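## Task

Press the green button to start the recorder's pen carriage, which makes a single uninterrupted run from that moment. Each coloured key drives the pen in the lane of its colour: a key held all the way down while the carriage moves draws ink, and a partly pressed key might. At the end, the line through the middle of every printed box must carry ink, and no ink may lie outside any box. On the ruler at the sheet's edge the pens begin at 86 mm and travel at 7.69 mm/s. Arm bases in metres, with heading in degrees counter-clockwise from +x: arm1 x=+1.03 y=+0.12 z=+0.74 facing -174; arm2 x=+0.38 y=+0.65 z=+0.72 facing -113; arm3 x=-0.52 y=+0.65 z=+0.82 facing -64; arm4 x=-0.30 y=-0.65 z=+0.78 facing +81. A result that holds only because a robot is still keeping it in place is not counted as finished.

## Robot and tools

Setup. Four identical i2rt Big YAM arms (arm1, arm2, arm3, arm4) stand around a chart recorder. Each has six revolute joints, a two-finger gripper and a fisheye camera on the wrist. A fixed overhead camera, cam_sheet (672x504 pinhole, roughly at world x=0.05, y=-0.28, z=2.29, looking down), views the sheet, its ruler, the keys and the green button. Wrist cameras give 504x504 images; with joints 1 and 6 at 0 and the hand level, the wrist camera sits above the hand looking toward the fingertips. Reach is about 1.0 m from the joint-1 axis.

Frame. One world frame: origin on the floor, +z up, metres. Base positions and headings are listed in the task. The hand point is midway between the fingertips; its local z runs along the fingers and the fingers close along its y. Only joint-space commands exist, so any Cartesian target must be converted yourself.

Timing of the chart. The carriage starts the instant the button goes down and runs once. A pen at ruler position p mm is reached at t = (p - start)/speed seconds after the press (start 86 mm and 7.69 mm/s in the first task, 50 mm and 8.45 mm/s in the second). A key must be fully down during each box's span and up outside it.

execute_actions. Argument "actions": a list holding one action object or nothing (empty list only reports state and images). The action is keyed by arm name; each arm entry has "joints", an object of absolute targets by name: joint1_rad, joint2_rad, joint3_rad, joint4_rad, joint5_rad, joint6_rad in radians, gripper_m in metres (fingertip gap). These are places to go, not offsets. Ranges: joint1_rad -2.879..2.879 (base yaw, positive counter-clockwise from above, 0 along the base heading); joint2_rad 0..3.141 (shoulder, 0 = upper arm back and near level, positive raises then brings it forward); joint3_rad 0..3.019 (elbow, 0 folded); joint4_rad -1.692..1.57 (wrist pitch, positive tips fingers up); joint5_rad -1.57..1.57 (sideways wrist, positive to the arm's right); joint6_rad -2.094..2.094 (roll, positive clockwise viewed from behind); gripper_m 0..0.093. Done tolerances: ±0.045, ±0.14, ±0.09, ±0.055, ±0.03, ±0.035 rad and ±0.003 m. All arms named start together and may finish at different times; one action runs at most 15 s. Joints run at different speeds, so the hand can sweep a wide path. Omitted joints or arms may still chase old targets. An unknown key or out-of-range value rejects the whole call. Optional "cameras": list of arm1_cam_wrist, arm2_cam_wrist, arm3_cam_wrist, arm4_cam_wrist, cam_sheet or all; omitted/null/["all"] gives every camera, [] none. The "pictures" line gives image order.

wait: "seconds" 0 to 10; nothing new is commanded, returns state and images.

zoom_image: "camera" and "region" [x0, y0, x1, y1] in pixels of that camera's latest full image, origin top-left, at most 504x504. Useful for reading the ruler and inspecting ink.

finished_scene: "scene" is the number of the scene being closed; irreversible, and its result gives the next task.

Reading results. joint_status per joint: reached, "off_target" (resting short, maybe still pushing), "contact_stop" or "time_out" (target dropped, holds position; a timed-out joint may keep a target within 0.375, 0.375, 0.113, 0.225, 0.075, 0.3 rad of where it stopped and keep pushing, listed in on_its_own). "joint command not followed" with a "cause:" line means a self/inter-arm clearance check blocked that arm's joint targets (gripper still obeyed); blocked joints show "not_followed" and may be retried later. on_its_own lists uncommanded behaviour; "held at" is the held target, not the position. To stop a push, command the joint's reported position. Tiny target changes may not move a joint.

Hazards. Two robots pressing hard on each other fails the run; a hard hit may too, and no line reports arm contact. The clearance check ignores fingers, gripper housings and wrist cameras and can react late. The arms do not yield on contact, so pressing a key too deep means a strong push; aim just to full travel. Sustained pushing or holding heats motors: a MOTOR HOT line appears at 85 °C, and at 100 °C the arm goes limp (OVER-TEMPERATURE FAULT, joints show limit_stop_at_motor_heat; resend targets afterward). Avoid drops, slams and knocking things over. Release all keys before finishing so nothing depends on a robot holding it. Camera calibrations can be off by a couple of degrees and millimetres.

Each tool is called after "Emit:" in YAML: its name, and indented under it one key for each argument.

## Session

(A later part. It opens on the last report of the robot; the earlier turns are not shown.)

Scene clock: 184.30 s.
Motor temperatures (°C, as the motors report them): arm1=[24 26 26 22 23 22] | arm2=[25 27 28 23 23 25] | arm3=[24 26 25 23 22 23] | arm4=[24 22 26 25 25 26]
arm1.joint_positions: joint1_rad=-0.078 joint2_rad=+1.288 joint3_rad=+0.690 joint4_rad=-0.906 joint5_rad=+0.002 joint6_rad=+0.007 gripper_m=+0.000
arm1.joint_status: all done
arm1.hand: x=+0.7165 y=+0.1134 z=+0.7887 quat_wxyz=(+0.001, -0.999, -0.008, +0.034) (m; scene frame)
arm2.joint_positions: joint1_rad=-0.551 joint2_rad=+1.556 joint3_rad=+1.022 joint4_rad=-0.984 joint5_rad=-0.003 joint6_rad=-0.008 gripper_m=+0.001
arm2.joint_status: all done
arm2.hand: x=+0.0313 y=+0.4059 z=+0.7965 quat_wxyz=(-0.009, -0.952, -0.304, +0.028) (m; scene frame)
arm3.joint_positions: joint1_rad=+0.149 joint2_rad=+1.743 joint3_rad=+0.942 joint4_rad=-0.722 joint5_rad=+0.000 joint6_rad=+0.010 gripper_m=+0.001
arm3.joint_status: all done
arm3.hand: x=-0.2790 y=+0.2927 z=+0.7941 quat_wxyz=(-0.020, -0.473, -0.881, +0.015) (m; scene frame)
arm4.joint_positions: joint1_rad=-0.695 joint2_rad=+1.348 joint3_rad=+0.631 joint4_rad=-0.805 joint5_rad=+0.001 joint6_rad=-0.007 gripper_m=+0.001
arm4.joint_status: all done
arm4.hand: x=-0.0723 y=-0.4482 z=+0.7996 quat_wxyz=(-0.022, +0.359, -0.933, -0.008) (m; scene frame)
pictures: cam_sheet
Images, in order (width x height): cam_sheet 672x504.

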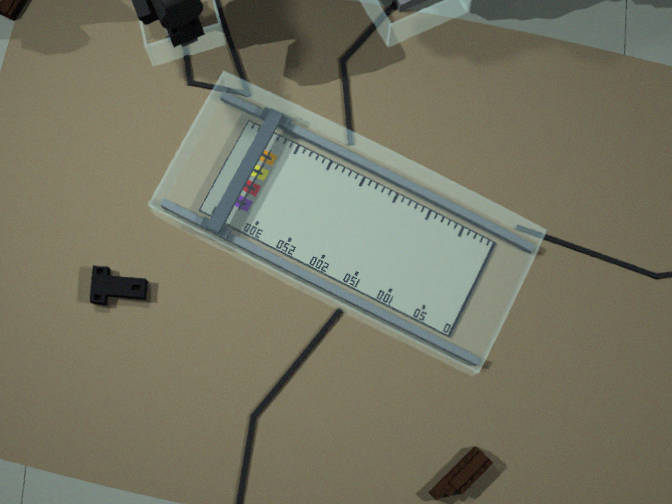

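Emit:
wait:
  seconds: 4

Emit:
zoom_image:
  camera: "cam_sheet"
  region: [210, 120, 310, 230]

Scene clock: 189.43 s.
Motor temperatures (°C, as the motors report them): arm1=[24 26 26 22 23 22] | arm2=[25 27 28 23 23 25] | arm3=[24 26 25 23 22 23] | arm4=[24 22 26 25 25 26]
arm1.joint_positions: joint1_rad=-0.078 joint2_rad=+1.288 joint3_rad=+0.690 joint4_rad=-0.906 joint5_rad=+0.002 joint6_rad=+0.007 gripper_m=+0.000
arm1.joint_status: all done
arm1.hand: x=+0.7165 y=+0.1134 z=+0.7887 quat_wxyz=(+0.001, -0.999, -0.008, +0.034) (m; scene frame)
arm2.joint_positions: joint1_rad=-0.551 joint2_rad=+1.556 joint3_rad=+1.022 joint4_rad=-0.984 joint5_rad=-0.003 joint6_rad=-0.008 gripper_m=+0.001
arm2.joint_status: all done
arm2.hand: x=+0.0313 y=+0.4059 z=+0.7965 quat_wxyz=(-0.009, -0.952, -0.304, +0.028) (m; scene frame)
arm3.joint_positions: joint1_rad=+0.149 joint2_rad=+1.743 joint3_rad=+0.942 joint4_rad=-0.722 joint5_rad=+0.000 joint6_rad=+0.010 gripper_m=+0.001
arm3.joint_status: all done
arm3.hand: x=-0.2790 y=+0.2927 z=+0.7941 quat_wxyz=(-0.020, -0.473, -0.881, +0.015) (m; scene frame)
arm4.joint_positions: joint1_rad=-0.695 joint2_rad=+1.348 joint3_rad=+0.631 joint4_rad=-0.805 joint5_rad=+0.001 joint6_rad=-0.007 gripper_m=+0.001
arm4.joint_status: all done
arm4.hand: x=-0.0723 y=-0.4482 z=+0.7996 quat_wxyz=(-0.022, +0.359, -0.933, -0.008) (m; scene frame)
wait: 4.00 s; at rest from the start
pictures: arm1_cam_wrist, arm2_cam_wrist, arm3_cam_wrist, arm4_cam_wrist, cam_sheet
camera_calibration (this result's frames):
arm1_cam_wrist: T_world_to_cam=[[-0.0226789, 0.999553, -0.0194552, -0.0752608], [0.850629, 0.0295173, 0.524938, -1.0264], [0.525277, -0.00464412, -0.850918, 0.422709], [0, 0, 0, 1]] pos_world=[0.649341, 0.107487, 0.897024]
arm2_cam_wrist: T_world_to_cam=[[-0.602954, 0.797722, -0.00928909, -0.295836], [0.670941, 0.513358, 0.535072, -0.647372], [0.431607, 0.316391, -0.844756, 0.652491], [0, 0, 0, 1]] pos_world=[-0.0256465, 0.361886, 0.894838]
arm3_cam_wrist: T_world_to_cam=[[-0.84002, -0.542556, 0.0000036632, -0.0733579], [-0.449068, 0.695279, 0.561181, -0.768145], [-0.304475, 0.471401, -0.827693, 0.554821], [0, 0, 0, 1]] pos_world=[-0.237643, 0.232732, 0.89029]
arm4_cam_wrist: T_world_to_cam=[[0.657455, -0.753445, -0.00857806, -0.283393], [-0.623428, -0.550326, 0.555408, -0.729672], [-0.42319, -0.359808, -0.831534, 0.594193], [0, 0, 0, 1]] pos_world=[-0.0171228, -0.401283, 0.896926]
Images, in order (width x height): arm1_cam_wrist 504x504, arm2_cam_wrist 504x504, arm3_cam_wrist 504x504, arm4_cam_wrist 504x504, cam_sheet 672x504.

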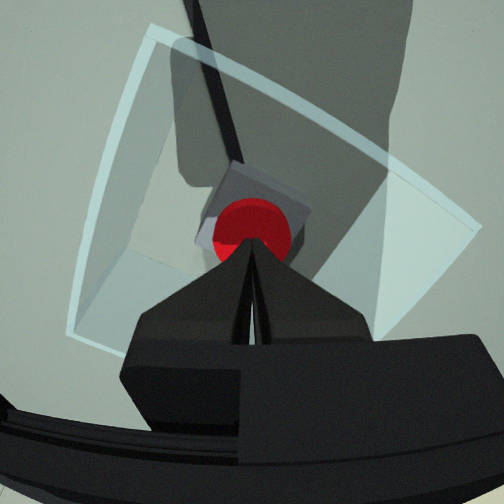

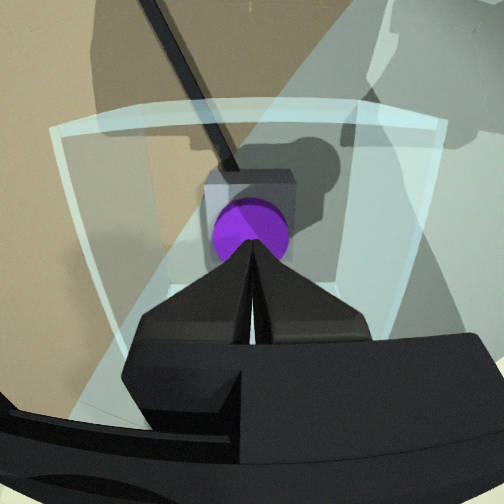

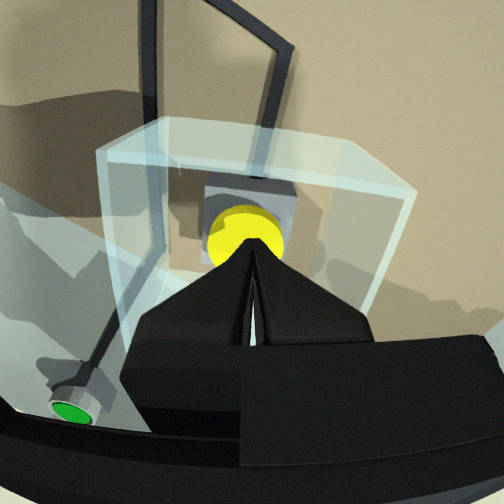

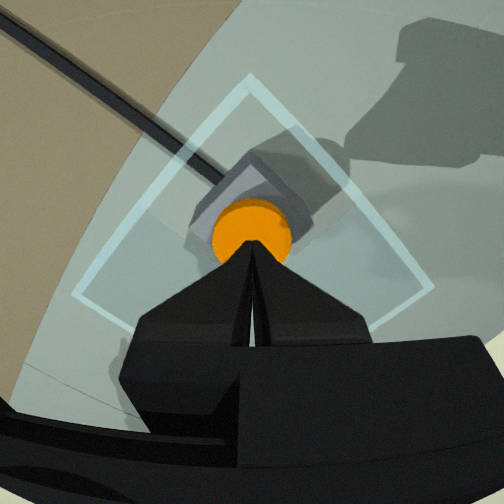

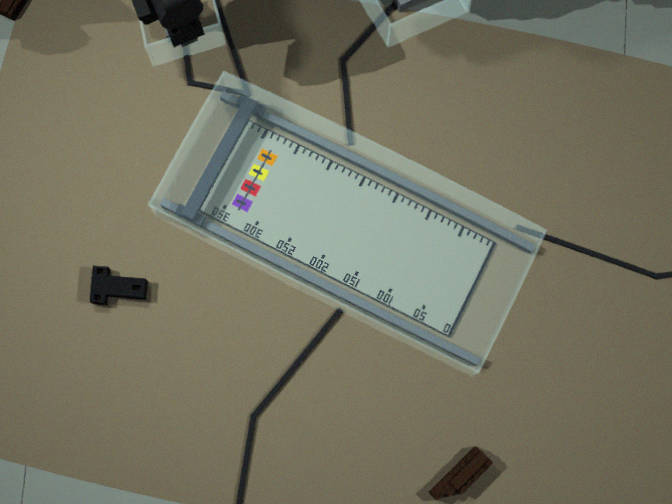

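Region (210, 120, 310, 230) of cam_sheet's 672x504 image, scaled by 4.582, with more detail than that image has; it fills the left 458 columns of this view, and the rest is white.

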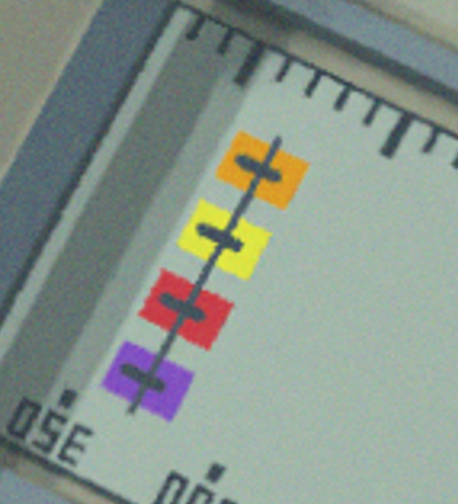

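Emit:
finished_scene:
  scene: 1

The scene is finished: the task was done.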